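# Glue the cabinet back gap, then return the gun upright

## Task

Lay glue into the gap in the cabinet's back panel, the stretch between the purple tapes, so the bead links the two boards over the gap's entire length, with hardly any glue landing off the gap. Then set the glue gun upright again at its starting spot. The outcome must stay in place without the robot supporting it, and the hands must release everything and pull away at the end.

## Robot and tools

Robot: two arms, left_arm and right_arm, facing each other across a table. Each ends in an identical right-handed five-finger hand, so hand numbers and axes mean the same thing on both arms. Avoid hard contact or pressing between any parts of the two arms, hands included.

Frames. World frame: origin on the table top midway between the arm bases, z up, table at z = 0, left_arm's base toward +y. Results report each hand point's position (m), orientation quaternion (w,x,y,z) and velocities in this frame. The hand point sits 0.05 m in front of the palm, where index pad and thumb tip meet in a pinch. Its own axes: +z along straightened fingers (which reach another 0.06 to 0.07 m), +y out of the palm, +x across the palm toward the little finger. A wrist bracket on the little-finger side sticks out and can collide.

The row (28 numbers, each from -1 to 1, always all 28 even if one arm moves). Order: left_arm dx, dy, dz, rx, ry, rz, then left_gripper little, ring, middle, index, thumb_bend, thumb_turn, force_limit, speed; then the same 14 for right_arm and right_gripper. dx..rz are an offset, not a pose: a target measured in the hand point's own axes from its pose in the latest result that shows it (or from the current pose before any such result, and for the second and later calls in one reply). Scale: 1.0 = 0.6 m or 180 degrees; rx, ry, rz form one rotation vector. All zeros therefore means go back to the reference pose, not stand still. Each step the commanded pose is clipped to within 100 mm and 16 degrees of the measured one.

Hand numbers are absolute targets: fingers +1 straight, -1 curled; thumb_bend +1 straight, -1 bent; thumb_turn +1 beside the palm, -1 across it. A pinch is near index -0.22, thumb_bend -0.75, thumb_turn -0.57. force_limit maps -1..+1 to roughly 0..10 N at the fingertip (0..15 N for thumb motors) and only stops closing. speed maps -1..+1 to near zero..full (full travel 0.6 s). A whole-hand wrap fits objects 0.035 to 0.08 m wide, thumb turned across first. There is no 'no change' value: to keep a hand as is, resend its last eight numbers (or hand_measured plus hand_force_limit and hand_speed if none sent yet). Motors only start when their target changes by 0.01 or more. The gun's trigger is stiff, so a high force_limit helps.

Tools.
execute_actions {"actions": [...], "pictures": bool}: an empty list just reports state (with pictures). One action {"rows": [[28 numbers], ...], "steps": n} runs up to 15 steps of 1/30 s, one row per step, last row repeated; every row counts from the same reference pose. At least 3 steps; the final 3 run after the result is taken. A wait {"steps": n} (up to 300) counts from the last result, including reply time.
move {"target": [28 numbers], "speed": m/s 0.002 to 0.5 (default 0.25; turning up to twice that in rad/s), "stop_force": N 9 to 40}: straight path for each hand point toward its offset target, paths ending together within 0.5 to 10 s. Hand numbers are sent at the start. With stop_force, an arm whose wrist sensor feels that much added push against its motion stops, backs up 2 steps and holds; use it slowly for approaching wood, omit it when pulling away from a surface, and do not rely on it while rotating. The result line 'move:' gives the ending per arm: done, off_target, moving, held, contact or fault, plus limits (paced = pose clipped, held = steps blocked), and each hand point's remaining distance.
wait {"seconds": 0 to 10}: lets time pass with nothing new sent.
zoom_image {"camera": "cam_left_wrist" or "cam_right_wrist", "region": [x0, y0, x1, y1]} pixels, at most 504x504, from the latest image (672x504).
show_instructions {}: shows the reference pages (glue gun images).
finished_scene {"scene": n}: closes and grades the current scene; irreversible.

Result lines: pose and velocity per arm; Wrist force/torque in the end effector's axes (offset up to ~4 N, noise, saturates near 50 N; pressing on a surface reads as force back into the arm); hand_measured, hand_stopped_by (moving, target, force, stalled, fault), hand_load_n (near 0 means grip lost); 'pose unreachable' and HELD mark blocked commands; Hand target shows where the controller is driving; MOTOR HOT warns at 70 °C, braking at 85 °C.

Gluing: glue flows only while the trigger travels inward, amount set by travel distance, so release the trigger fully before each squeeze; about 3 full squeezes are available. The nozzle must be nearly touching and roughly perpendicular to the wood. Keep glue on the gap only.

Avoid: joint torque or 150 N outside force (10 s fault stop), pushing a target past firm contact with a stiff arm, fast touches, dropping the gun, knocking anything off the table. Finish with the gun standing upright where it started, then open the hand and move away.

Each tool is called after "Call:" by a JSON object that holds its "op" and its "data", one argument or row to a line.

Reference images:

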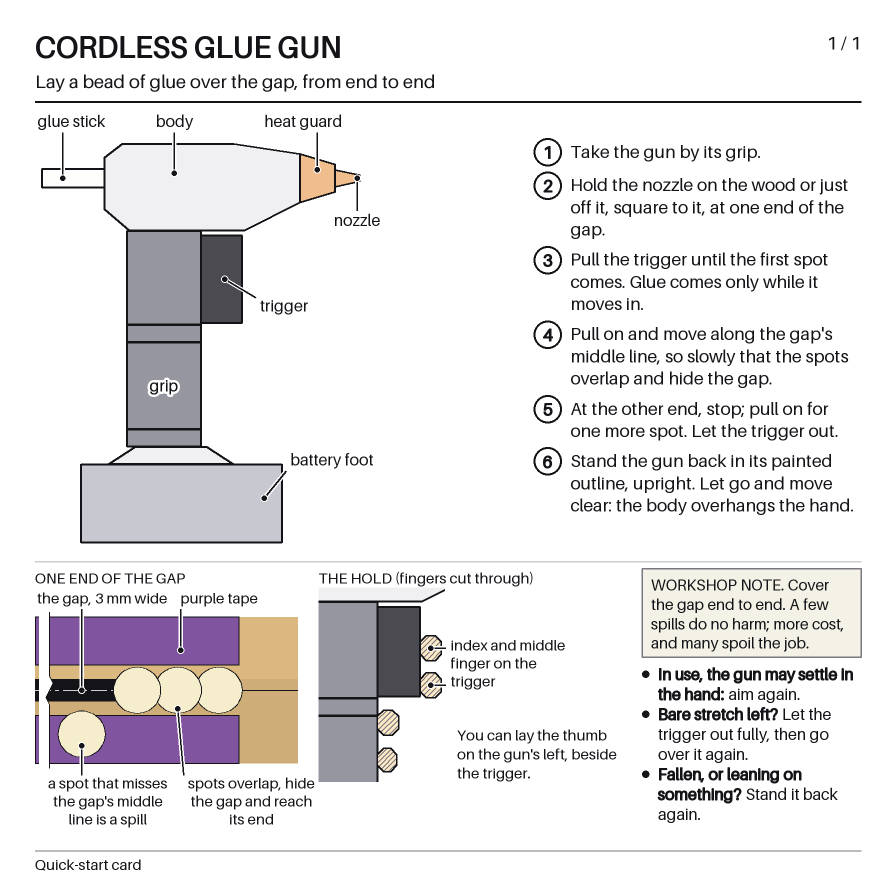

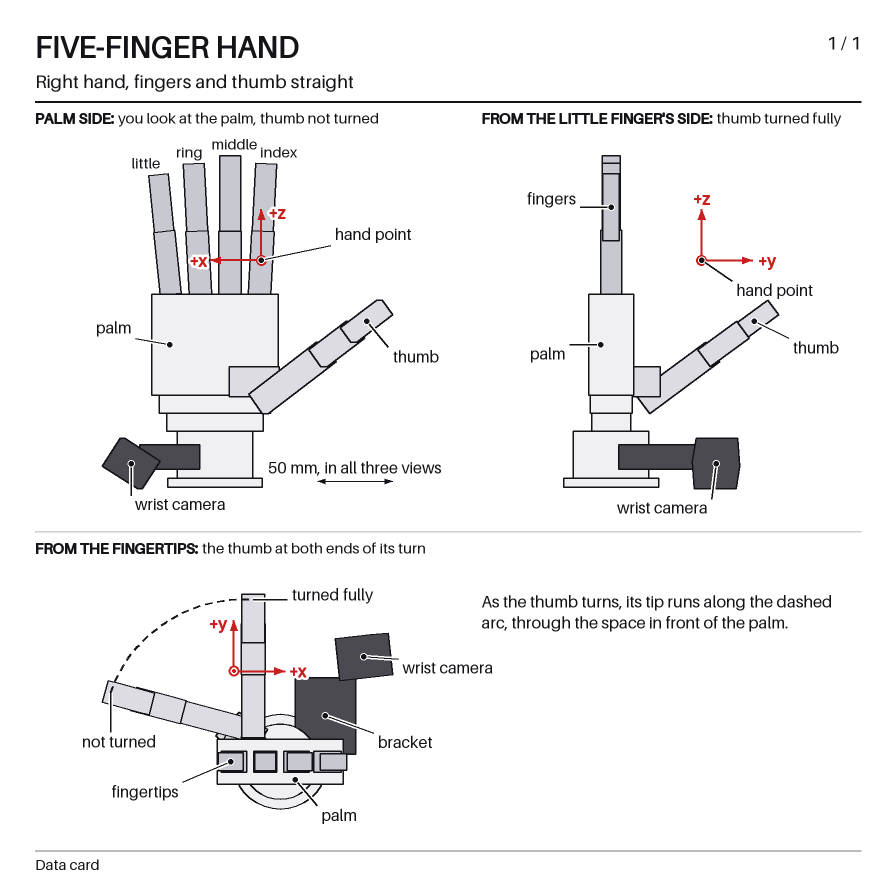

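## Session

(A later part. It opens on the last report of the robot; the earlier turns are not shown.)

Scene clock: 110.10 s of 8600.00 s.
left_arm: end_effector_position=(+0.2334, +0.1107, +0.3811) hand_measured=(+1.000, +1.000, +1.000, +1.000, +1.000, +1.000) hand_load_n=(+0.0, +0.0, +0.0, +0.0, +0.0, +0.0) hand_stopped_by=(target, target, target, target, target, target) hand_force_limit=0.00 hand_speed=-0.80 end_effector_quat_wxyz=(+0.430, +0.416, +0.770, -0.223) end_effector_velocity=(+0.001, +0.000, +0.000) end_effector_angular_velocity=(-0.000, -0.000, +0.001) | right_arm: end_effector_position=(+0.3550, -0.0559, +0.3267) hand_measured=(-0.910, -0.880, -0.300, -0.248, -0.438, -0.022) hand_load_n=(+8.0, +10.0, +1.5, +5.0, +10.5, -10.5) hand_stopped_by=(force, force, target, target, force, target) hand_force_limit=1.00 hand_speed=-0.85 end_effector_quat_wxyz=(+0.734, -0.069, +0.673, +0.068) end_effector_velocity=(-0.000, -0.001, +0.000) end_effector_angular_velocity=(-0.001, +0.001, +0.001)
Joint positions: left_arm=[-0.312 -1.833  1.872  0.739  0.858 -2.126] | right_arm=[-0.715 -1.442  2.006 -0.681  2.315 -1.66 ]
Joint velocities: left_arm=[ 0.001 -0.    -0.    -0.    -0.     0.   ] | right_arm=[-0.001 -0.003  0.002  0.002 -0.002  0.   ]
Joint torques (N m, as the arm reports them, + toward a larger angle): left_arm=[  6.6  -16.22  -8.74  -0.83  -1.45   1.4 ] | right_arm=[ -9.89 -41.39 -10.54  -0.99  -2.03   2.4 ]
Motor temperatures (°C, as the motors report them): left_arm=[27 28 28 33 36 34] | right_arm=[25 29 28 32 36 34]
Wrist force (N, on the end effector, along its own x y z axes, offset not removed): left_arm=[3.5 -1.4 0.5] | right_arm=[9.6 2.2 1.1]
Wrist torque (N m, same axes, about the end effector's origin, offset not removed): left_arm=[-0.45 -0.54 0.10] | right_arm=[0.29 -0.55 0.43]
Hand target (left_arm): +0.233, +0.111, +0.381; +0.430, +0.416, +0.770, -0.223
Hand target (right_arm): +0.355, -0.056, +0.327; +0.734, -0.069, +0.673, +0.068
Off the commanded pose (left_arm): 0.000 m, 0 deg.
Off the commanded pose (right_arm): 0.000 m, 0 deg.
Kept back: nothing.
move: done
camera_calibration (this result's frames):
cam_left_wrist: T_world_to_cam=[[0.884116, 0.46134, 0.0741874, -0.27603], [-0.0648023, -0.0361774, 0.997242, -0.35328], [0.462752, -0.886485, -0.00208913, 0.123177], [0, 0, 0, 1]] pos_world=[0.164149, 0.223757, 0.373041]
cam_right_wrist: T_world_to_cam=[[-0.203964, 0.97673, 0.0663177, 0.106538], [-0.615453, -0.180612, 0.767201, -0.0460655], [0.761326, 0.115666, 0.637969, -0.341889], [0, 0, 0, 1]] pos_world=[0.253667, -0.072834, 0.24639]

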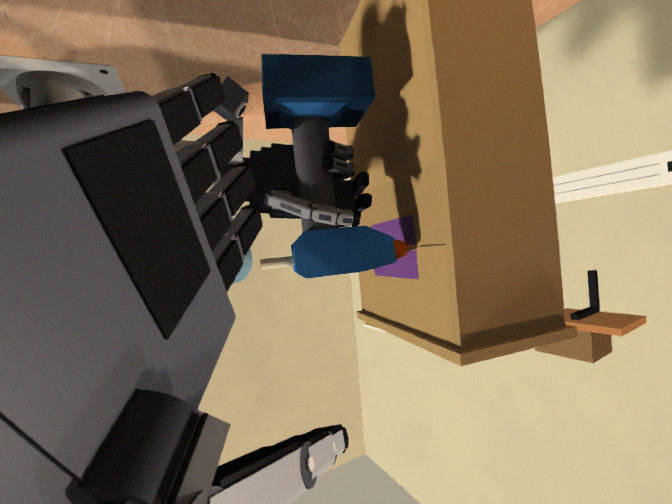

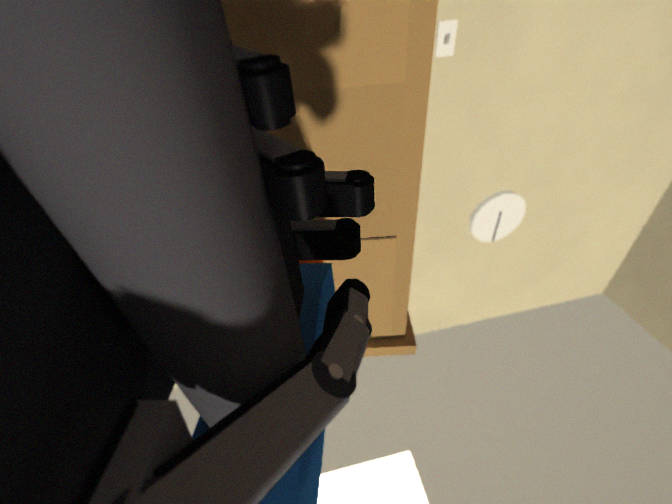

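Call:
{"op": "move", "data": {
  "target": [0,0,0,0,0,0,1,1,1,1,1,1,0,-0.8, 0,-0.002,0,0,0,0,-1,-1,-0.34,-0.29,-1,-0.02,1,-0.97],
  "speed": 0.004
}}

Call:
{"op": "zoom_image", "data": {
  "camera": "cam_left_wrist",
  "region": [390, 232, 430, 262]
}}

Scene clock: 111.33 s of 8600.00 s.
left_arm: end_effector_position=(+0.2334, +0.1107, +0.3811) hand_measured=(+1.000, +1.000, +1.000, +1.000, +1.000, +1.000) hand_load_n=(+0.0, +0.0, +0.0, +0.0, +0.0, +0.0) hand_stopped_by=(target, target, target, target, target, target) hand_force_limit=0.00 hand_speed=-0.80 end_effector_quat_wxyz=(+0.430, +0.416, +0.770, -0.223) end_effector_velocity=(+0.000, +0.000, -0.000) end_effector_angular_velocity=(-0.001, +0.001, +0.002) | right_arm: end_effector_position=(+0.3553, -0.0570, +0.3267) hand_measured=(-0.910, -0.880, -0.340, -0.288, -0.438, -0.022) hand_load_n=(+7.5, +10.0, +1.5, +5.5, +10.5, -10.0) hand_stopped_by=(force, force, moving, moving, force, target) hand_force_limit=1.00 hand_speed=-0.97 end_effector_quat_wxyz=(+0.734, -0.069, +0.673, +0.068) end_effector_velocity=(+0.000, +0.000, +0.000) end_effector_angular_velocity=(+0.000, -0.000, +0.000)
Joint positions: left_arm=[-0.312 -1.833  1.872  0.739  0.858 -2.126] | right_arm=[-0.718 -1.444  2.009 -0.681  2.313 -1.66 ]
Joint velocities: left_arm=[ 0.001 -0.    -0.    -0.     0.    -0.001] | right_arm=[-0. -0. -0. -0. -0. -0.]
Joint torques (N m, as the arm reports them, + toward a larger angle): left_arm=[  6.47 -15.71  -8.52  -0.81  -1.2    1.45] | right_arm=[-10.61 -40.85 -10.82  -5.26  -1.96   2.42]
Motor temperatures (°C, as the motors report them): left_arm=[27 28 28 33 36 34] | right_arm=[25 29 28 32 36 34]
Wrist force (N, on the end effector, along its own x y z axes, offset not removed): left_arm=[2.3 -0.4 -1.8] | right_arm=[9.3 2.5 0.9]
Wrist torque (N m, same axes, about the end effector's origin, offset not removed): left_arm=[-0.03 -0.37 0.19] | right_arm=[0.33 -0.49 0.37]
Hand target (left_arm): +0.233, +0.111, +0.381; +0.430, +0.416, +0.770, -0.223
Hand target (right_arm): +0.355, -0.057, +0.327; +0.734, -0.069, +0.673, +0.068
Off the commanded pose (left_arm): 0.000 m, 0 deg.
Off the commanded pose (right_arm): 0.000 m, 0 deg.
Kept back: nothing.
move: done
camera_calibration (this result's frames):
cam_left_wrist: T_world_to_cam=[[0.884116, 0.46134, 0.0741878, -0.276031], [-0.0648026, -0.0361777, 0.997242, -0.35328], [0.462752, -0.886485, -0.00208929, 0.123177], [0, 0, 0, 1]] pos_world=[0.164149, 0.223758, 0.373041]
cam_right_wrist: T_world_to_cam=[[-0.203963, 0.97673, 0.0663138, 0.107729], [-0.615456, -0.180609, 0.767199, -0.0461439], [0.761323, 0.115667, 0.637971, -0.341937], [0, 0, 0, 1]] pos_world=[0.253898, -0.0740055, 0.246404]

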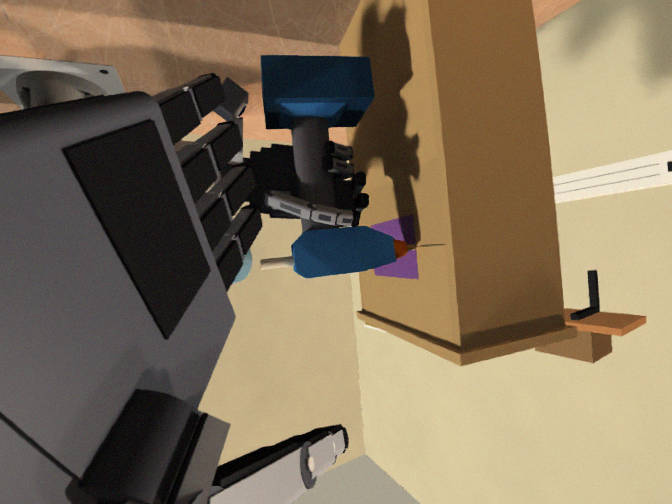

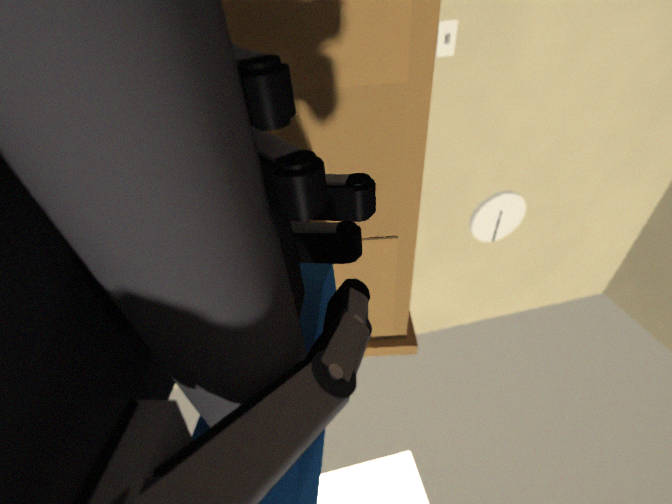

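Region (390, 232, 430, 262) of cam_left_wrist's 672x504 image, scaled by 12.600, with more detail than that image has; it fills the top 378 rows of this view, and the rest is white.

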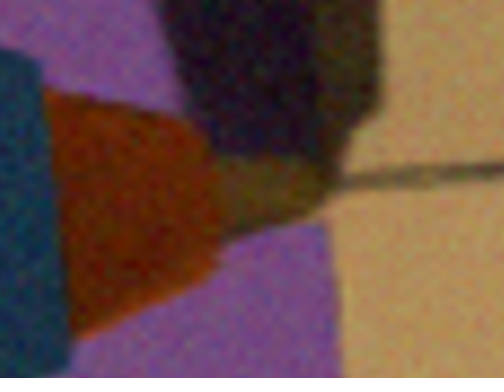

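Call:
{"op": "move", "data": {
  "target": [0,0,0,0,0,0,1,1,1,1,1,1,0,-0.8, -0.0003,-0.0017,0,0,0,0,-1,-1,-0.375,-0.325,-1,-0.02,1,-0.97],
  "speed": 0.004
}}

Call:
{"op": "zoom_image", "data": {
  "camera": "cam_left_wrist",
  "region": [390, 232, 430, 262]
}}

Scene clock: 112.47 s of 8600.00 s.
left_arm: end_effector_position=(+0.2334, +0.1107, +0.3811) hand_measured=(+1.000, +1.000, +1.000, +1.000, +1.000, +1.000) hand_load_n=(+0.0, +0.0, +0.0, +0.0, +0.0, +0.0) hand_stopped_by=(target, target, target, target, target, target) hand_force_limit=0.00 hand_speed=-0.80 end_effector_quat_wxyz=(+0.430, +0.416, +0.770, -0.223) end_effector_velocity=(+0.000, +0.000, +0.000) end_effector_angular_velocity=(+0.000, -0.000, +0.000) | right_arm: end_effector_position=(+0.3554, -0.0580, +0.3269) hand_measured=(-0.910, -0.880, -0.374, -0.322, -0.438, -0.022) hand_load_n=(+8.0, +10.5, +2.0, +7.0, +10.5, -10.0) hand_stopped_by=(force, force, target, moving, force, target) hand_force_limit=1.00 hand_speed=-0.97 end_effector_quat_wxyz=(+0.734, -0.069, +0.673, +0.068) end_effector_velocity=(+0.000, -0.000, +0.000) end_effector_angular_velocity=(+0.001, -0.000, -0.000)
Joint positions: left_arm=[-0.312 -1.833  1.872  0.739  0.858 -2.126] | right_arm=[-0.719 -1.446  2.011 -0.681  2.311 -1.659]
Joint velocities: left_arm=[ 0.001  0.    -0.    -0.     0.     0.001] | right_arm=[-0. -0.  0. -0. -0.  0.]
Joint torques (N m, as the arm reports them, + toward a larger angle): left_arm=[  7.39 -16.6   -7.77  -0.84  -1.59   1.45] | right_arm=[-10.53 -41.35 -10.99  -1.02  -2.09   2.13]
Motor temperatures (°C, as the motors report them): left_arm=[27 28 28 33 36 34] | right_arm=[25 29 28 32 36 34]
Wrist force (N, on the end effector, along its own x y z axes, offset not removed): left_arm=[1.9 -3.4 -4.4] | right_arm=[10.3 2.2 0.9]
Wrist torque (N m, same axes, about the end effector's origin, offset not removed): left_arm=[-0.25 -0.13 0.05] | right_arm=[0.39 -0.69 0.51]
Hand target (left_arm): +0.233, +0.111, +0.381; +0.430, +0.416, +0.770, -0.223
Hand target (right_arm): +0.355, -0.058, +0.327; +0.734, -0.069, +0.673, +0.068
Off the commanded pose (left_arm): 0.000 m, 0 deg.
Off the commanded pose (right_arm): 0.000 m, 0 deg.
Kept back: nothing.
move: done
camera_calibration (this result's frames):
cam_left_wrist: T_world_to_cam=[[0.884116, 0.46134, 0.0741877, -0.27603], [-0.0648025, -0.0361776, 0.997242, -0.35328], [0.462752, -0.886485, -0.00208919, 0.123177], [0, 0, 0, 1]] pos_world=[0.164149, 0.223757, 0.373041]
cam_right_wrist: T_world_to_cam=[[-0.203963, 0.97673, 0.0663108, 0.10872], [-0.615458, -0.180607, 0.767198, -0.0463554], [0.761321, 0.115668, 0.637974, -0.34208], [0, 0, 0, 1]] pos_world=[0.254078, -0.0749946, 0.246592]

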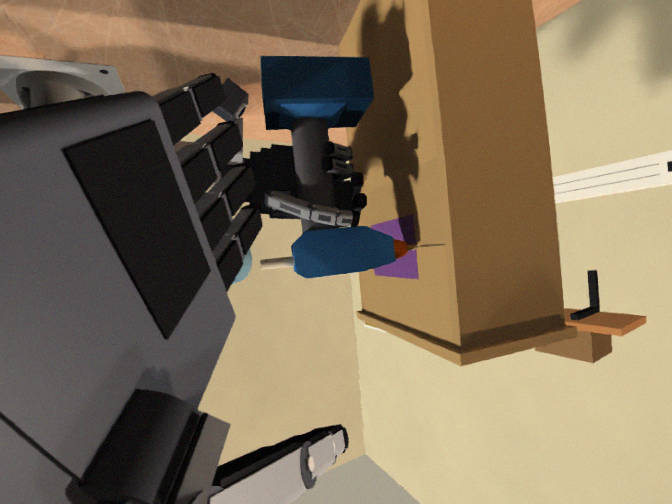

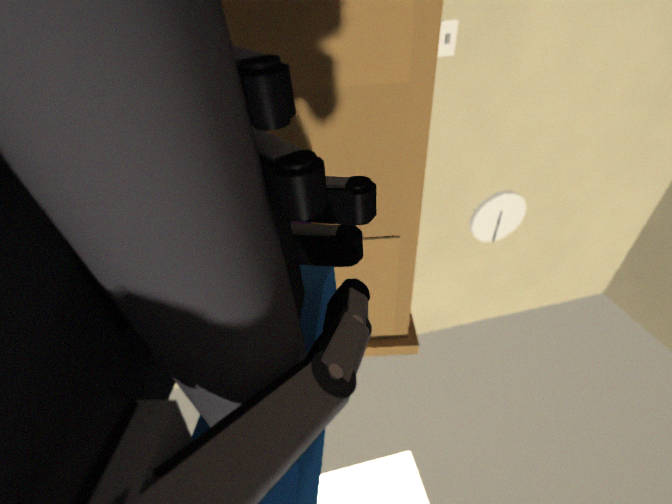

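Region (390, 232, 430, 262) of cam_left_wrist's 672x504 image, scaled by 12.600, with more detail than that image has; it fills the top 378 rows of this view, and the rest is white.

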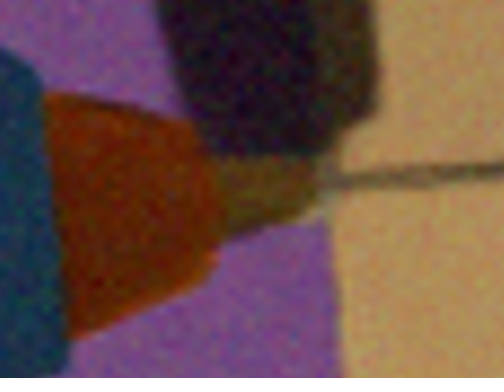

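Call:
{"op": "move", "data": {
  "target": [0,0,0,0,0,0,1,1,1,1,1,1,0,-0.8, -0.007,-0.03,-0.083,0,0,0,-1,-1,-0.1,-0.05,-1,-0.02,1,-0.6],
  "speed": 0.05
}}

Call:
{"op": "zoom_image", "data": {
  "camera": "cam_left_wrist",
  "region": [390, 232, 430, 262]
}}

Scene clock: 114.20 s of 8600.00 s.
left_arm: end_effector_position=(+0.2334, +0.1107, +0.3811) hand_measured=(+1.000, +1.000, +1.000, +1.000, +1.000, +1.000) hand_load_n=(+0.0, +0.0, +0.0, +0.0, +0.0, +0.0) hand_stopped_by=(target, target, target, target, target, target) hand_force_limit=0.00 hand_speed=-0.80 end_effector_quat_wxyz=(+0.430, +0.416, +0.770, -0.223) end_effector_velocity=(-0.000, -0.000, +0.000) end_effector_angular_velocity=(-0.000, +0.000, -0.001) | right_arm: end_effector_position=(+0.3101, -0.0851, +0.3271) hand_measured=(-0.910, -0.880, -0.100, -0.050, -0.438, -0.022) hand_load_n=(+9.5, +12.0, +0.0, +1.5, +9.0, -9.0) hand_stopped_by=(force, force, target, target, force, target) hand_force_limit=1.00 hand_speed=-0.60 end_effector_quat_wxyz=(+0.734, -0.069, +0.673, +0.068) end_effector_velocity=(-0.002, -0.001, -0.000) end_effector_angular_velocity=(-0.001, +0.000, +0.001)
Joint positions: left_arm=[-0.312 -1.833  1.872  0.739  0.858 -2.126] | right_arm=[-0.661 -1.538  2.112 -0.696  2.369 -1.669]
Joint velocities: left_arm=[-0.001 -0.    -0.     0.     0.    -0.   ] | right_arm=[ 0.003 -0.004  0.005 -0.001  0.002 -0.001]
Joint torques (N m, as the arm reports them, + toward a larger angle): left_arm=[  6.97 -16.33  -8.    -0.84  -1.34   1.42] | right_arm=[  9.74 -36.11 -11.32  -5.18   2.28  -1.76]
Motor temperatures (°C, as the motors report them): left_arm=[27 28 28 33 36 34] | right_arm=[25 29 28 32 36 34]
Wrist force (N, on the end effector, along its own x y z axes, offset not removed): left_arm=[-0.5 0.3 -0.4] | right_arm=[10.2 0.7 1.1]
Wrist torque (N m, same axes, about the end effector's origin, offset not removed): left_arm=[0.01 -0.01 0.00] | right_arm=[0.10 -0.59 0.49]
Hand target (left_arm): +0.233, +0.111, +0.381; +0.430, +0.416, +0.770, -0.223
Hand target (right_arm): +0.310, -0.085, +0.327; +0.734, -0.069, +0.673, +0.068
Off the commanded pose (left_arm): 0.000 m, 0 deg.
Off the commanded pose (right_arm): 0.000 m, 0 deg.
Kept back: nothing.
move: done
camera_calibration (this result's frames):
cam_left_wrist: T_world_to_cam=[[0.884116, 0.46134, 0.0741881, -0.276031], [-0.0648028, -0.0361779, 0.997242, -0.35328], [0.462752, -0.886485, -0.00208938, 0.123177], [0, 0, 0, 1]] pos_world=[0.164149, 0.223758, 0.373041]
cam_right_wrist: T_world_to_cam=[[-0.20396, 0.976724, 0.066414, 0.125921], [-0.615366, -0.180672, 0.767257, -0.0793009], [0.761397, 0.115621, 0.637892, -0.30456], [0, 0, 0, 1]] pos_world=[0.208775, -0.102104, 0.246758]

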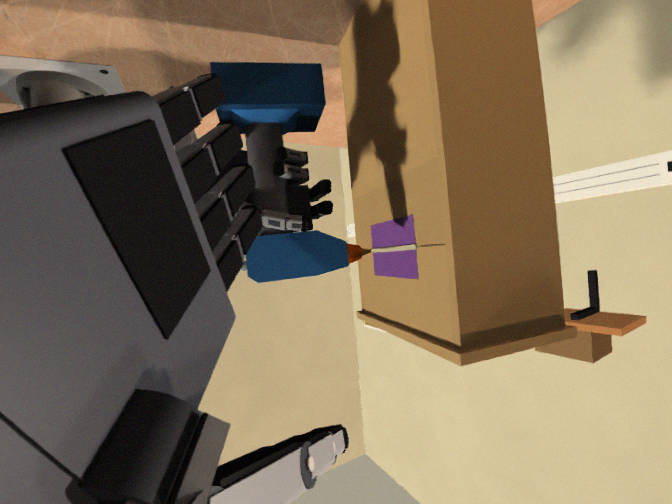

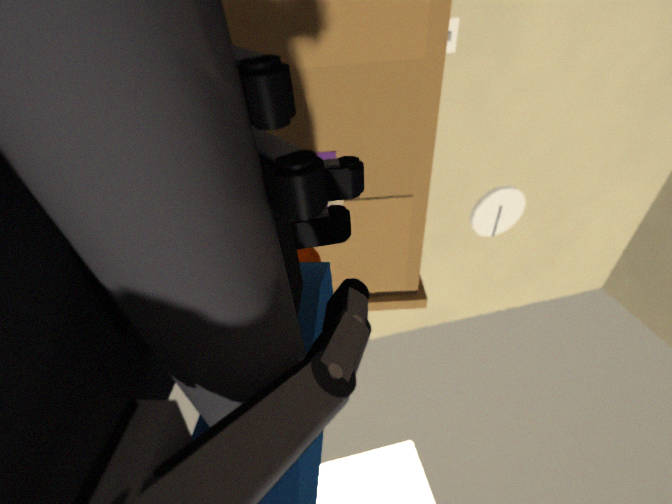

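Region (390, 232, 430, 262) of cam_left_wrist's 672x504 image, scaled by 12.600, with more detail than that image has; it fills the top 378 rows of this view, and the rest is white.

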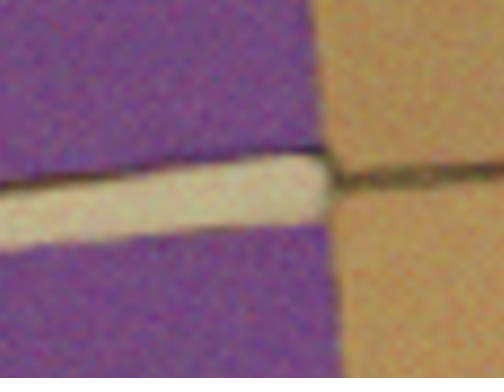

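Call:
{"op": "move", "data": {
  "target": [0.270,0.033,0.104,0.1036,-0.0018,0.065,-1,-1,-1,-1,1,1,0,0, 0.2392,0.0573,-0.1671,-0.0387,-0.0004,0.0034,-1,-1,-0.1,-0.05,-1,-0.02,1,-0.6],
  "speed": 0.12
}}

Scene clock: 116.73 s of 8600.00 s.
left_arm: end_effector_position=(+0.2336, +0.1508, +0.2114) hand_measured=(-1.000, -1.000, -1.000, -1.000, +1.000, +1.000) hand_load_n=(+0.0, +0.0, +0.0, +0.0, +0.0, +0.0) hand_stopped_by=(target, target, target, target, target, target) hand_force_limit=0.00 hand_speed=0.00 end_effector_quat_wxyz=(+0.380, +0.555, +0.676, -0.301) end_effector_velocity=(+0.000, +0.000, -0.003) end_effector_angular_velocity=(-0.001, +0.001, -0.010) | right_arm: end_effector_position=(+0.2179, -0.0698, +0.1752) hand_measured=(-0.910, -0.880, -0.100, -0.050, -0.438, -0.022) hand_load_n=(+9.5, +12.0, +0.0, +1.5, +9.0, -9.0) hand_stopped_by=(force, force, target, target, force, target) hand_force_limit=1.00 hand_speed=-0.60 end_effector_quat_wxyz=(+0.728, -0.110, +0.667, +0.113) end_effector_velocity=(-0.001, +0.000, -0.002) end_effector_angular_velocity=(+0.000, -0.002, +0.001)
Joint positions: left_arm=[ 0.017 -1.943  2.355  0.154  1.428 -1.643] | right_arm=[-0.477 -1.255  2.324 -1.2    2.431 -1.679]
Joint velocities: left_arm=[ 0.018  0.006  0.003 -0.012  0.025  0.014] | right_arm=[ 0.001  0.007  0.002 -0.012  0.    -0.002]
Joint torques (N m, as the arm reports them, + toward a larger angle): left_arm=[ 8.44  6.29 -5.72 -2.26  2.76  2.16] | right_arm=[  9.1  -22.47  -3.05  -4.81   2.3   -1.81]
Motor temperatures (°C, as the motors report them): left_arm=[27 28 28 33 36 34] | right_arm=[25 29 28 32 36 34]
Wrist force (N, on the end effector, along its own x y z axes, offset not removed): left_arm=[3.0 -0.6 -0.5] | right_arm=[10.4 1.1 0.4]
Wrist torque (N m, same axes, about the end effector's origin, offset not removed): left_arm=[-0.22 -0.35 0.15] | right_arm=[0.20 -0.74 0.45]
Hand target (left_arm): +0.234, +0.151, +0.211; +0.380, +0.555, +0.676, -0.301
Hand target (right_arm): +0.218, -0.070, +0.175; +0.728, -0.110, +0.667, +0.113
Off the commanded pose (left_arm): 0.000 m, 0 deg.
Off the commanded pose (right_arm): 0.000 m, 0 deg.
Kept back: nothing.
move: done
camera_calibration (this result's frames):
cam_left_wrist: T_world_to_cam=[[0.992438, 0.097438, 0.0746533, -0.252687], [-0.0741102, -0.00918591, 0.997208, -0.184531], [0.0978517, -0.995199, -0.00189529, 0.259836], [0, 0, 0, 1]] pos_world=[0.211675, 0.281515, 0.203372]
cam_right_wrist: T_world_to_cam=[[-0.321184, 0.944646, 0.0669642, 0.125439], [-0.588306, -0.254438, 0.767566, -0.0278926], [0.742116, 0.207134, 0.637463, -0.128562], [0, 0, 0, 1]] pos_world=[0.119287, -0.0989631, 0.0949627]

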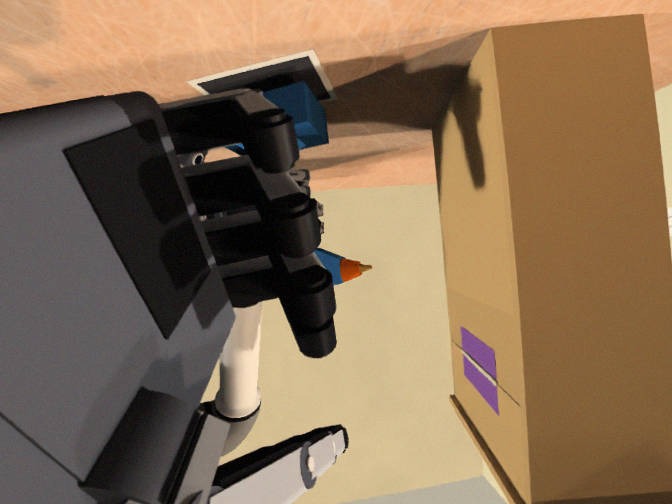

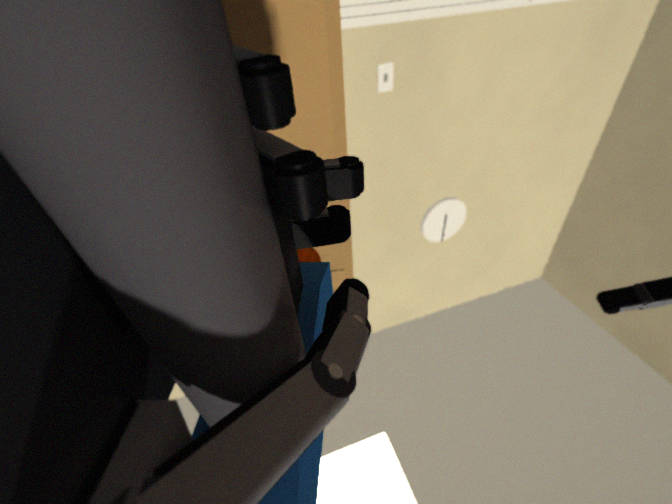

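Call:
{"op": "move", "data": {
  "target": [0,-0.2,0,0,0,0,1,1,1,1,1,1,0,0, 0.02,0,-0.0017,0,0,0,-1,-1,-0.1,-0.05,-1,-0.02,1,-0.6],
  "speed": 0.1
}}

Call:
{"op": "zoom_image", "data": {
  "camera": "cam_left_wrist",
  "region": [250, 20, 490, 200]
}}

Scene clock: 118.73 s of 8600.00 s.
left_arm: end_effector_position=(+0.1165, +0.1263, +0.2096) hand_measured=(+1.000, +1.000, +1.000, +1.000, +1.000, +1.000) hand_load_n=(+0.0, +0.0, +0.0, +0.0, +0.0, +0.0) hand_stopped_by=(target, target, target, target, target, target) hand_force_limit=0.00 hand_speed=0.00 end_effector_quat_wxyz=(+0.380, +0.556, +0.676, -0.301) end_effector_velocity=(-0.003, +0.001, -0.001) end_effector_angular_velocity=(+0.001, -0.005, +0.012) | right_arm: end_effector_position=(+0.2179, -0.0700, +0.1632) hand_measured=(-0.910, -0.880, -0.100, -0.050, -0.438, -0.022) hand_load_n=(+9.5, +12.0, +0.0, +1.5, +9.0, -9.0) hand_stopped_by=(force, force, target, target, force, target) hand_force_limit=1.00 hand_speed=-0.60 end_effector_quat_wxyz=(+0.728, -0.110, +0.667, +0.113) end_effector_velocity=(-0.001, +0.001, +0.000) end_effector_angular_velocity=(+0.001, -0.001, +0.002)
Joint positions: left_arm=[-0.785 -1.99   2.434  0.393  0.797 -2.212] | right_arm=[-0.477 -1.221  2.33  -1.24   2.431 -1.679]
Joint velocities: left_arm=[-0.036  0.013  0.004  0.02  -0.034 -0.047] | right_arm=[ 0.001  0.     0.    -0.001 -0.001 -0.   ]
Joint torques (N m, as the arm reports them, + toward a larger angle): left_arm=[-10.52   8.98  -4.75   3.4   -3.46  -1.72] | right_arm=[-10.41 -21.69  -2.19  -4.97  -2.07   1.06]
Motor temperatures (°C, as the motors report them): left_arm=[27 28 28 33 36 34] | right_arm=[25 29 28 32 36 34]
Wrist force (N, on the end effector, along its own x y z axes, offset not removed): left_arm=[-1.6 -2.5 -0.8] | right_arm=[10.1 1.0 1.0]
Wrist torque (N m, same axes, about the end effector's origin, offset not removed): left_arm=[-0.50 0.25 -0.15] | right_arm=[0.17 -0.62 0.43]
Hand target (left_arm): +0.116, +0.126, +0.210; +0.380, +0.555, +0.676, -0.300
Hand target (right_arm): +0.218, -0.070, +0.163; +0.728, -0.110, +0.667, +0.113
Off the commanded pose (left_arm): 0.000 m, 0 deg.
Off the commanded pose (right_arm): 0.000 m, 0 deg.
Kept back: nothing.
move: done
camera_calibration (this result's frames):
cam_left_wrist: T_world_to_cam=[[0.992589, 0.0958913, 0.0746448, -0.133744], [-0.0740752, -0.00949122, 0.997207, -0.191624], [0.096332, -0.995347, -0.00231771, 0.247204], [0, 0, 0, 1]] pos_world=[0.0947446, 0.25706, 0.201645]
cam_right_wrist: T_world_to_cam=[[-0.321187, 0.944642, 0.0670109, 0.12636], [-0.58829, -0.254474, 0.767566, -0.0186656], [0.742128, 0.207111, 0.637457, -0.120896], [0, 0, 0, 1]] pos_world=[0.119325, -0.0990759, 0.0829259]

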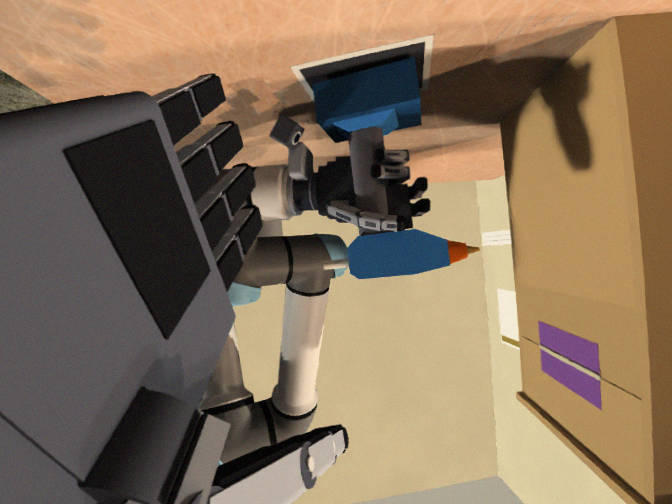

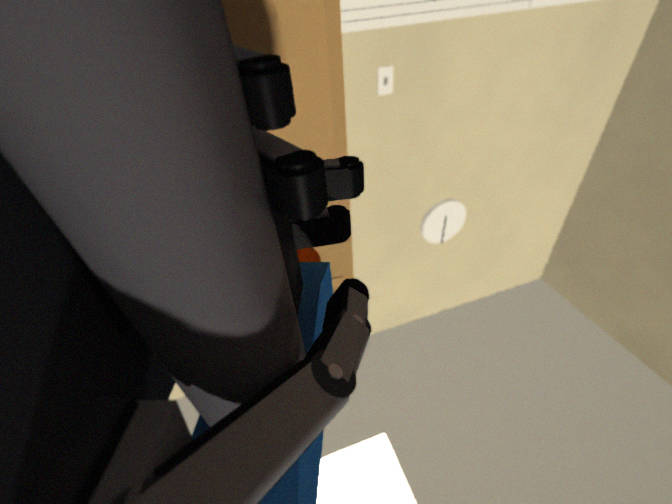

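Region (250, 20, 490, 200) of cam_left_wrist's 672x504 image, scaled by 2.100, with more detail than that image has; it fills the top 378 rows of this view, and the rest is white.

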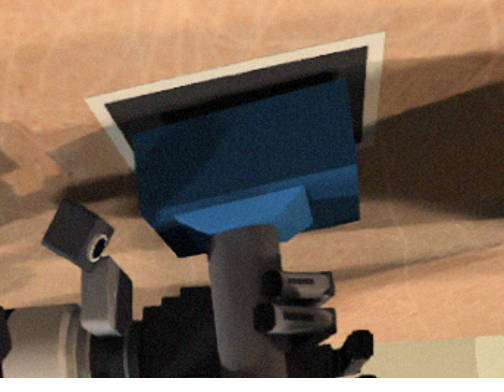

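Call:
{"op": "move", "data": {
  "target": [0,0,0,0,0,0,1,1,1,1,1,1,0,0, -0.002,0,-0.014,0,-0.014,0,-1,-1,-0.1,-0.05,-1,-0.02,1,-0.6],
  "speed": 0.02
}}

Call:
{"op": "move", "data": {
  "target": [0,0,0,0,0,0,1,1,1,1,1,1,0,0, 0.025,0,-0.003,0,0,0,-1,-1,-0.1,-0.05,-1,-0.02,1,-0.6],
  "speed": 0.004,
  "stop_force": 9
}}

Call:
{"op": "zoom_image", "data": {
  "camera": "cam_left_wrist",
  "region": [250, 20, 490, 200]
}}

Scene clock: 120.30 s of 8600.00 s.
left_arm: end_effector_position=(+0.1165, +0.1263, +0.2096) hand_measured=(+1.000, +1.000, +1.000, +1.000, +1.000, +1.000) hand_load_n=(+0.0, +0.0, +0.0, +0.0, +0.0, +0.0) hand_stopped_by=(target, target, target, target, target, target) hand_force_limit=0.00 hand_speed=0.00 end_effector_quat_wxyz=(+0.380, +0.556, +0.676, -0.301) end_effector_velocity=(+0.000, -0.000, +0.000) end_effector_angular_velocity=(-0.000, -0.000, -0.000) | right_arm: end_effector_position=(+0.2101, -0.0725, +0.1636) hand_measured=(-0.910, -0.880, -0.100, -0.050, -0.438, -0.022) hand_load_n=(+9.5, +12.0, +0.0, +1.5, +9.0, -9.0) hand_stopped_by=(force, force, target, target, force, target) hand_force_limit=1.00 hand_speed=-0.60 end_effector_quat_wxyz=(+0.742, -0.108, +0.652, +0.115) end_effector_velocity=(-0.001, -0.001, +0.000) end_effector_angular_velocity=(+0.004, -0.010, -0.001)
Joint positions: left_arm=[-0.785 -1.99   2.434  0.393  0.797 -2.213] | right_arm=[-0.464 -1.2    2.357 -1.355  2.438 -1.732]
Joint velocities: left_arm=[ 0.001 -0.    -0.001 -0.001  0.001  0.002] | right_arm=[ 0.002  0.006  0.007 -0.03   0.002 -0.014]
Joint torques (N m, as the arm reports them, + toward a larger angle): left_arm=[ 10.19  -8.48 -29.73  -1.     1.9    1.42] | right_arm=[  9.13 -22.53  -1.56  -5.17   1.91  -1.84]
Motor temperatures (°C, as the motors report them): left_arm=[27 28 28 33 36 34] | right_arm=[25 29 28 32 36 34]
Wrist force (N, on the end effector, along its own x y z axes, offset not removed): left_arm=[1.5 -0.3 -0.7] | right_arm=[9.3 1.6 0.2]
Wrist torque (N m, same axes, about the end effector's origin, offset not removed): left_arm=[0.05 -0.30 0.04] | right_arm=[0.28 -0.50 0.34]
Hand target (left_arm): +0.116, +0.126, +0.210; +0.380, +0.556, +0.676, -0.301
Hand target (right_arm): +0.210, -0.073, +0.164; +0.742, -0.107, +0.651, +0.115
Off the commanded pose (left_arm): 0.000 m, 0 deg.
Off the commanded pose (right_arm): 0.000 m, 0 deg.
Kept back: nothing.
move: done
camera_calibration (this result's frames):
cam_left_wrist: T_world_to_cam=[[0.992584, 0.0959355, 0.0746584, -0.133742], [-0.0740883, -0.00949554, 0.997206, -0.19162], [0.0963765, -0.995342, -0.00231742, 0.247203], [0, 0, 0, 1]] pos_world=[0.0947284, 0.257063, 0.201643]
cam_right_wrist: T_world_to_cam=[[-0.324295, 0.943617, 0.066479, 0.12689], [-0.618625, -0.264721, 0.739747, -0.0140959], [0.715636, 0.198771, 0.669593, -0.11515], [0, 0, 0, 1]] pos_world=[0.114835, -0.100578, 0.0790957]

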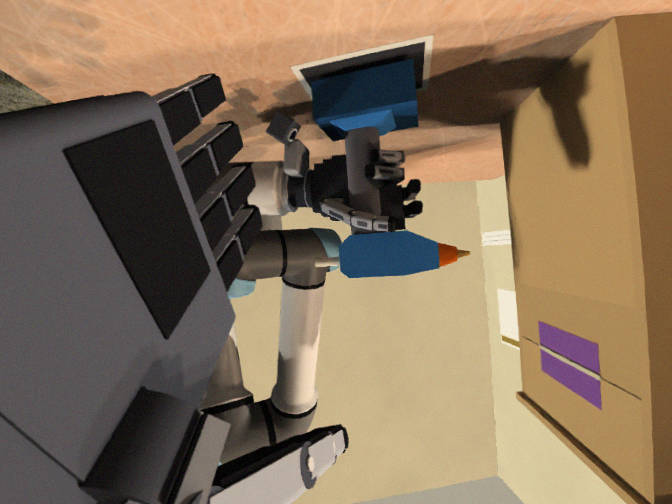

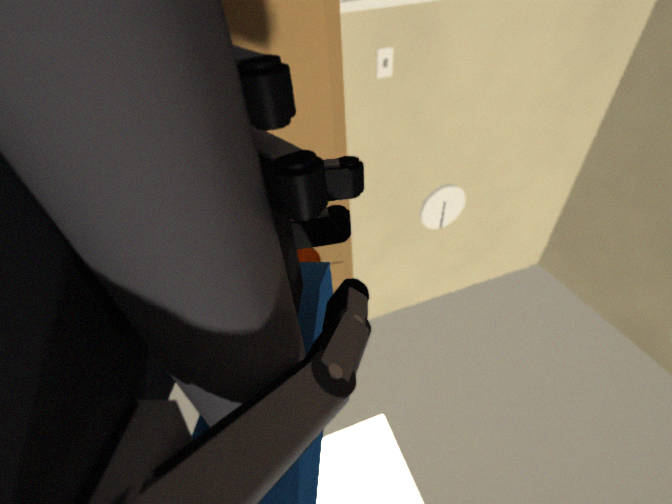

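Scene clock: 122.70 s of 8600.00 s.
left_arm: end_effector_position=(+0.1165, +0.1263, +0.2096) hand_measured=(+1.000, +1.000, +1.000, +1.000, +1.000, +1.000) hand_load_n=(+0.0, +0.0, +0.0, +0.0, +0.0, +0.0) hand_stopped_by=(target, target, target, target, target, target) hand_force_limit=0.00 hand_speed=0.00 end_effector_quat_wxyz=(+0.380, +0.556, +0.676, -0.301) end_effector_velocity=(+0.001, +0.000, +0.000) end_effector_angular_velocity=(-0.000, -0.000, +0.002) | right_arm: end_effector_position=(+0.2102, -0.0726, +0.1556) hand_measured=(-0.910, -0.880, -0.100, -0.050, -0.438, -0.022) hand_load_n=(+8.5, +11.5, +0.0, +1.5, +8.5, -8.0) hand_stopped_by=(force, force, target, target, force, target) hand_force_limit=1.00 hand_speed=-0.60 end_effector_quat_wxyz=(+0.742, -0.108, +0.652, +0.115) end_effector_velocity=(-0.000, -0.000, +0.001) end_effector_angular_velocity=(-0.003, +0.001, +0.001)
Joint positions: left_arm=[-0.785 -1.99   2.434  0.393  0.797 -2.213] | right_arm=[-0.465 -1.175  2.359 -1.382  2.438 -1.732]
Joint velocities: left_arm=[ 0.002 -0.    -0.     0.    -0.     0.   ] | right_arm=[ 0.001 -0.004  0.     0.007  0.    -0.   ]
Joint torques (N m, as the arm reports them, + toward a larger angle): left_arm=[-10.15   1.24 -27.75   3.19  -3.18  -1.71] | right_arm=[ -9.18 -37.88   0.16   0.33  -2.06   1.52]
Motor temperatures (°C, as the motors report them): left_arm=[27 28 28 33 36 34] | right_arm=[25 29 28 32 36 34]
Wrist force (N, on the end effector, along its own x y z axes, offset not removed): left_arm=[3.6 -1.7 -1.5] | right_arm=[1.6 2.4 0.0]
Wrist torque (N m, same axes, about the end effector's origin, offset not removed): left_arm=[-0.16 -0.49 0.13] | right_arm=[0.50 0.11 0.52]
Hand target (left_arm): +0.116, +0.126, +0.210; +0.380, +0.556, +0.676, -0.301
Hand target (right_arm): +0.210, -0.073, +0.156; +0.742, -0.107, +0.652, +0.115
Off the commanded pose (left_arm): 0.000 m, 0 deg.
Off the commanded pose (right_arm): 0.007 m, 0 deg.
Kept back: nothing.
move: contact (right_arm)
camera_calibration (this result's frames):
cam_left_wrist: T_world_to_cam=[[0.992585, 0.0959379, 0.0746445, -0.133739], [-0.0740756, -0.00948242, 0.997208, -0.191627], [0.0963778, -0.995342, -0.00230544, 0.2472], [0, 0, 0, 1]] pos_world=[0.0947278, 0.257062, 0.201645]
cam_right_wrist: T_world_to_cam=[[-0.3243, 0.943612, 0.0665238, 0.127507], [-0.618596, -0.264751, 0.739761, -0.00810067], [0.71566, 0.198753, 0.669573, -0.109812], [0, 0, 0, 1]] pos_world=[0.114928, -0.100637, 0.0710375]

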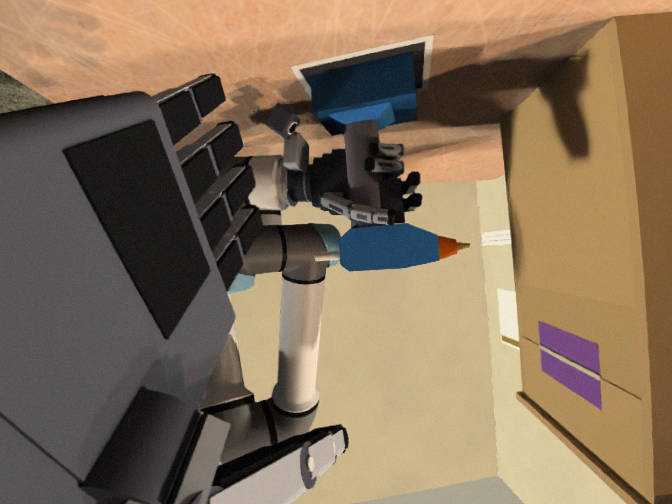

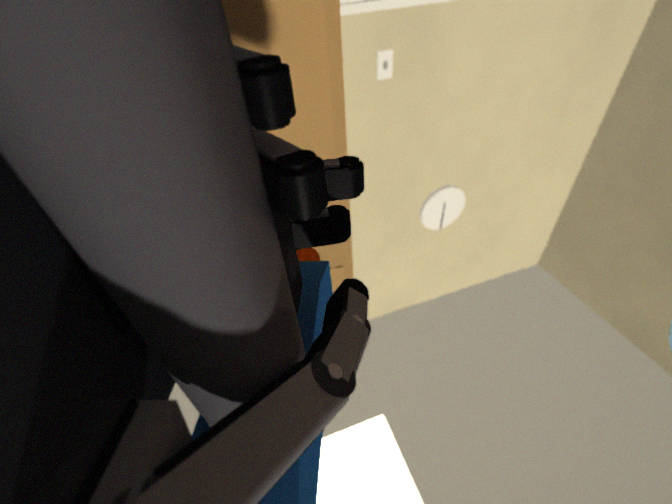

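Region (250, 20, 490, 200) of cam_left_wrist's 672x504 image, scaled by 2.100, with more detail than that image has; it fills the top 378 rows of this view, and the rest is white.

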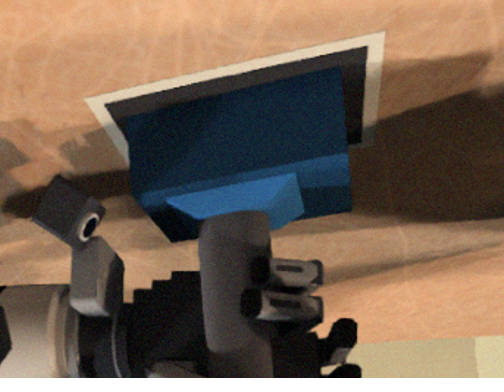

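Call:
{"op": "move", "data": {
  "target": [0,0,0,0,0,0,1,1,1,1,1,1,0,0, 0,0,0,0,0,0,1,1,1,1,1,-0.02,1,-0.5],
  "speed": 0.01
}}

Call:
{"op": "move", "data": {
  "target": [0,0,0,0,0,0,1,1,1,1,1,1,0,0, -0.008,-0.02,-0.12,0,0,0,1,1,1,1,1,-0.02,1,-0.5],
  "speed": 0.05
}}

Scene clock: 126.50 s of 8600.00 s.
left_arm: end_effector_position=(+0.1165, +0.1263, +0.2096) hand_measured=(+1.000, +1.000, +1.000, +1.000, +1.000, +1.000) hand_load_n=(+0.0, +0.0, +0.0, +0.0, +0.0, +0.0) hand_stopped_by=(target, target, target, target, target, target) hand_force_limit=0.00 hand_speed=0.00 end_effector_quat_wxyz=(+0.380, +0.556, +0.676, -0.301) end_effector_velocity=(+0.000, +0.000, -0.000) end_effector_angular_velocity=(+0.000, -0.001, -0.000) | right_arm: end_effector_position=(+0.2102, -0.0726, +0.1556) hand_measured=(+1.000, +1.000, +1.000, +1.000, +1.000, -0.022) hand_load_n=(+0.0, +0.0, +0.0, +0.0, +0.0, +0.0) hand_stopped_by=(target, target, target, target, target, target) hand_force_limit=1.00 hand_speed=-0.50 end_effector_quat_wxyz=(+0.742, -0.108, +0.652, +0.115) end_effector_velocity=(-0.000, +0.000, +0.000) end_effector_angular_velocity=(-0.001, -0.000, +0.001)
Joint positions: left_arm=[-0.785 -1.99   2.434  0.393  0.797 -2.213] | right_arm=[-0.465 -1.175  2.359 -1.382  2.438 -1.732]
Joint velocities: left_arm=[ 0.    -0.     0.    -0.    -0.     0.001] | right_arm=[ 0.001 -0.001  0.     0.001 -0.001 -0.001]
Joint torques (N m, as the arm reports them, + toward a larger angle): left_arm=[ -9.28   5.51 -27.08   2.11  -3.04  -1.56] | right_arm=[ -4.69 -19.57   3.07  -3.57  -0.17  -0.16]
Motor temperatures (°C, as the motors report them): left_arm=[27 28 28 33 36 34] | right_arm=[25 29 28 32 36 34]
Wrist force (N, on the end effector, along its own x y z axes, offset not removed): left_arm=[2.0 0.1 -3.3] | right_arm=[1.4 1.2 2.0]
Wrist torque (N m, same axes, about the end effector's origin, offset not removed): left_arm=[0.37 -0.12 0.10] | right_arm=[0.20 -0.29 0.19]
Hand target (left_arm): +0.116, +0.126, +0.210; +0.380, +0.556, +0.676, -0.301
Hand target (right_arm): +0.210, -0.073, +0.156; +0.742, -0.108, +0.652, +0.115
Off the commanded pose (left_arm): 0.000 m, 0 deg.
Off the commanded pose (right_arm): 0.000 m, 0 deg.
Kept back: nothing.
move: done
camera_calibration (this result's frames):
cam_left_wrist: T_world_to_cam=[[0.992585, 0.0959362, 0.0746472, -0.133739], [-0.0740782, -0.00948494, 0.997207, -0.191626], [0.0963764, -0.995342, -0.00230783, 0.247201], [0, 0, 0, 1]] pos_world=[0.0947278, 0.257062, 0.201645]
cam_right_wrist: T_world_to_cam=[[-0.3243, 0.943612, 0.0665237, 0.127507], [-0.618596, -0.264751, 0.739761, -0.00810066], [0.71566, 0.198753, 0.669573, -0.109812], [0, 0, 0, 1]] pos_world=[0.114927, -0.100637, 0.0710374]

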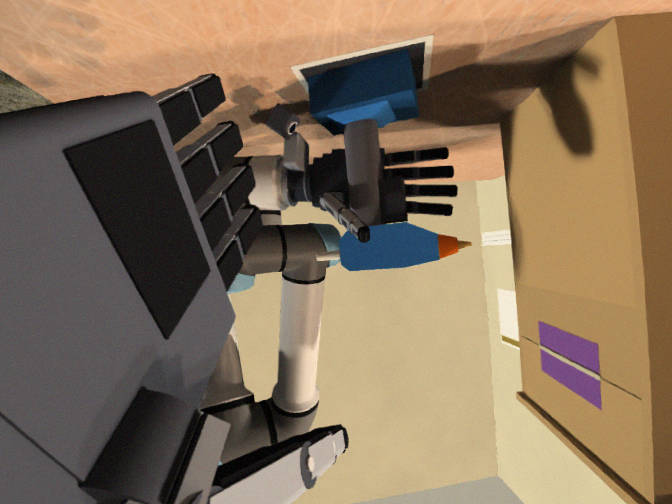

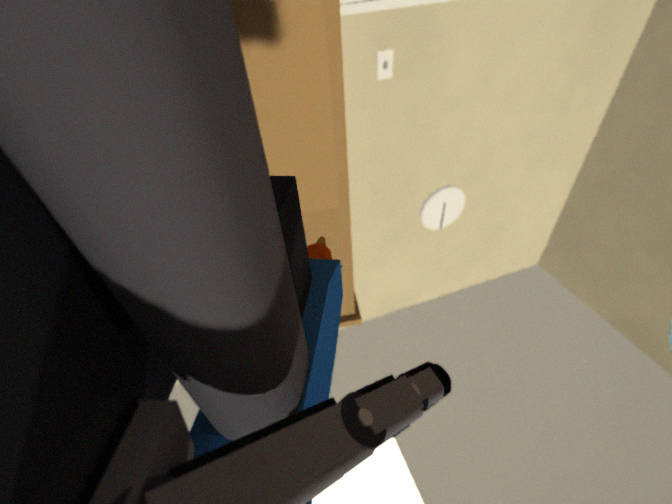

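Scene clock: 128.40 s of 8600.00 s.
left_arm: end_effector_position=(+0.1165, +0.1263, +0.2096) hand_measured=(+1.000, +1.000, +1.000, +1.000, +1.000, +1.000) hand_load_n=(+0.0, +0.0, +0.0, +0.0, +0.0, +0.0) hand_stopped_by=(target, target, target, target, target, target) hand_force_limit=0.00 hand_speed=0.00 end_effector_quat_wxyz=(+0.380, +0.556, +0.676, -0.301) end_effector_velocity=(-0.000, -0.000, -0.000) end_effector_angular_velocity=(-0.000, +0.001, -0.000) | right_arm: end_effector_position=(+0.1457, -0.1062, +0.1513) hand_measured=(+1.000, +1.000, +1.000, +1.000, +1.000, -0.022) hand_load_n=(+0.0, +0.0, +0.0, +0.0, +0.0, +0.0) hand_stopped_by=(target, target, target, target, target, target) hand_force_limit=1.00 hand_speed=-0.50 end_effector_quat_wxyz=(+0.742, -0.107, +0.652, +0.115) end_effector_velocity=(-0.002, -0.001, -0.000) end_effector_angular_velocity=(-0.000, -0.001, +0.000)
Joint positions: left_arm=[-0.785 -1.99   2.434  0.393  0.797 -2.213] | right_arm=[-0.3   -1.199  2.45  -1.499  2.598 -1.793]
Joint velocities: left_arm=[-0.001 -0.     0.    -0.     0.    -0.001] | right_arm=[ 0.006  0.     0.003 -0.007  0.005 -0.005]
Joint torques (N m, as the arm reports them, + toward a larger angle): left_arm=[ -9.32   4.91 -26.54   2.09  -3.11  -1.63] | right_arm=[  8.4  -35.08   2.57  -3.74   2.39  -2.14]
Motor temperatures (°C, as the motors report them): left_arm=[27 28 28 33 36 34] | right_arm=[25 29 28 32 36 34]
Wrist force (N, on the end effector, along its own x y z axes, offset not removed): left_arm=[3.5 -2.2 -1.9] | right_arm=[1.0 0.9 0.5]
Wrist torque (N m, same axes, about the end effector's origin, offset not removed): left_arm=[-0.20 -0.42 0.18] | right_arm=[0.24 -0.25 0.18]
Hand target (left_arm): +0.116, +0.126, +0.210; +0.380, +0.556, +0.676, -0.301
Hand target (right_arm): +0.145, -0.106, +0.151; +0.742, -0.107, +0.652, +0.115
Off the commanded pose (left_arm): 0.000 m, 0 deg.
Off the commanded pose (right_arm): 0.000 m, 0 deg.
Kept back: nothing.
move: done
camera_calibration (this result's frames):
cam_left_wrist: T_world_to_cam=[[0.992584, 0.0959364, 0.0746473, -0.133739], [-0.0740782, -0.00948486, 0.997207, -0.191626], [0.0963765, -0.995342, -0.00230773, 0.247201], [0, 0, 0, 1]] pos_world=[0.0947278, 0.257062, 0.201645]
cam_right_wrist: T_world_to_cam=[[-0.324333, 0.943584, 0.0667585, 0.138574], [-0.618253, -0.264864, 0.740006, -0.0538685], [0.71594, 0.198735, 0.669279, -0.0540907], [0, 0, 0, 1]] pos_world=[0.0503654, -0.134274, 0.0668138]

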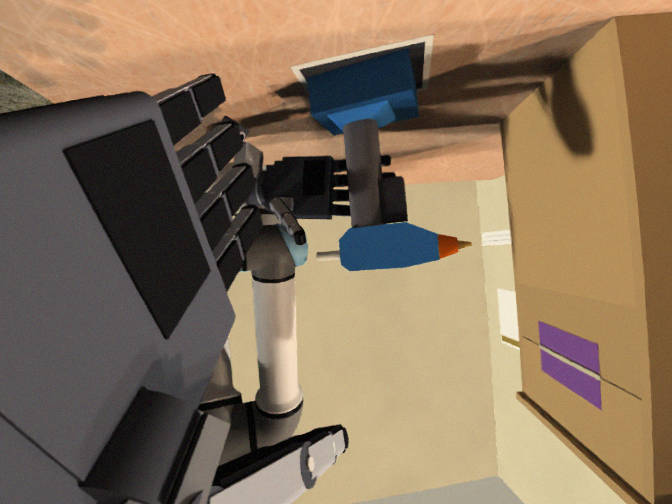

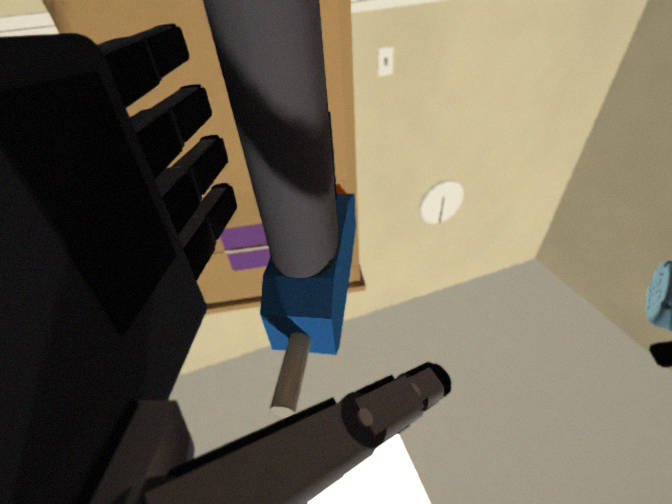

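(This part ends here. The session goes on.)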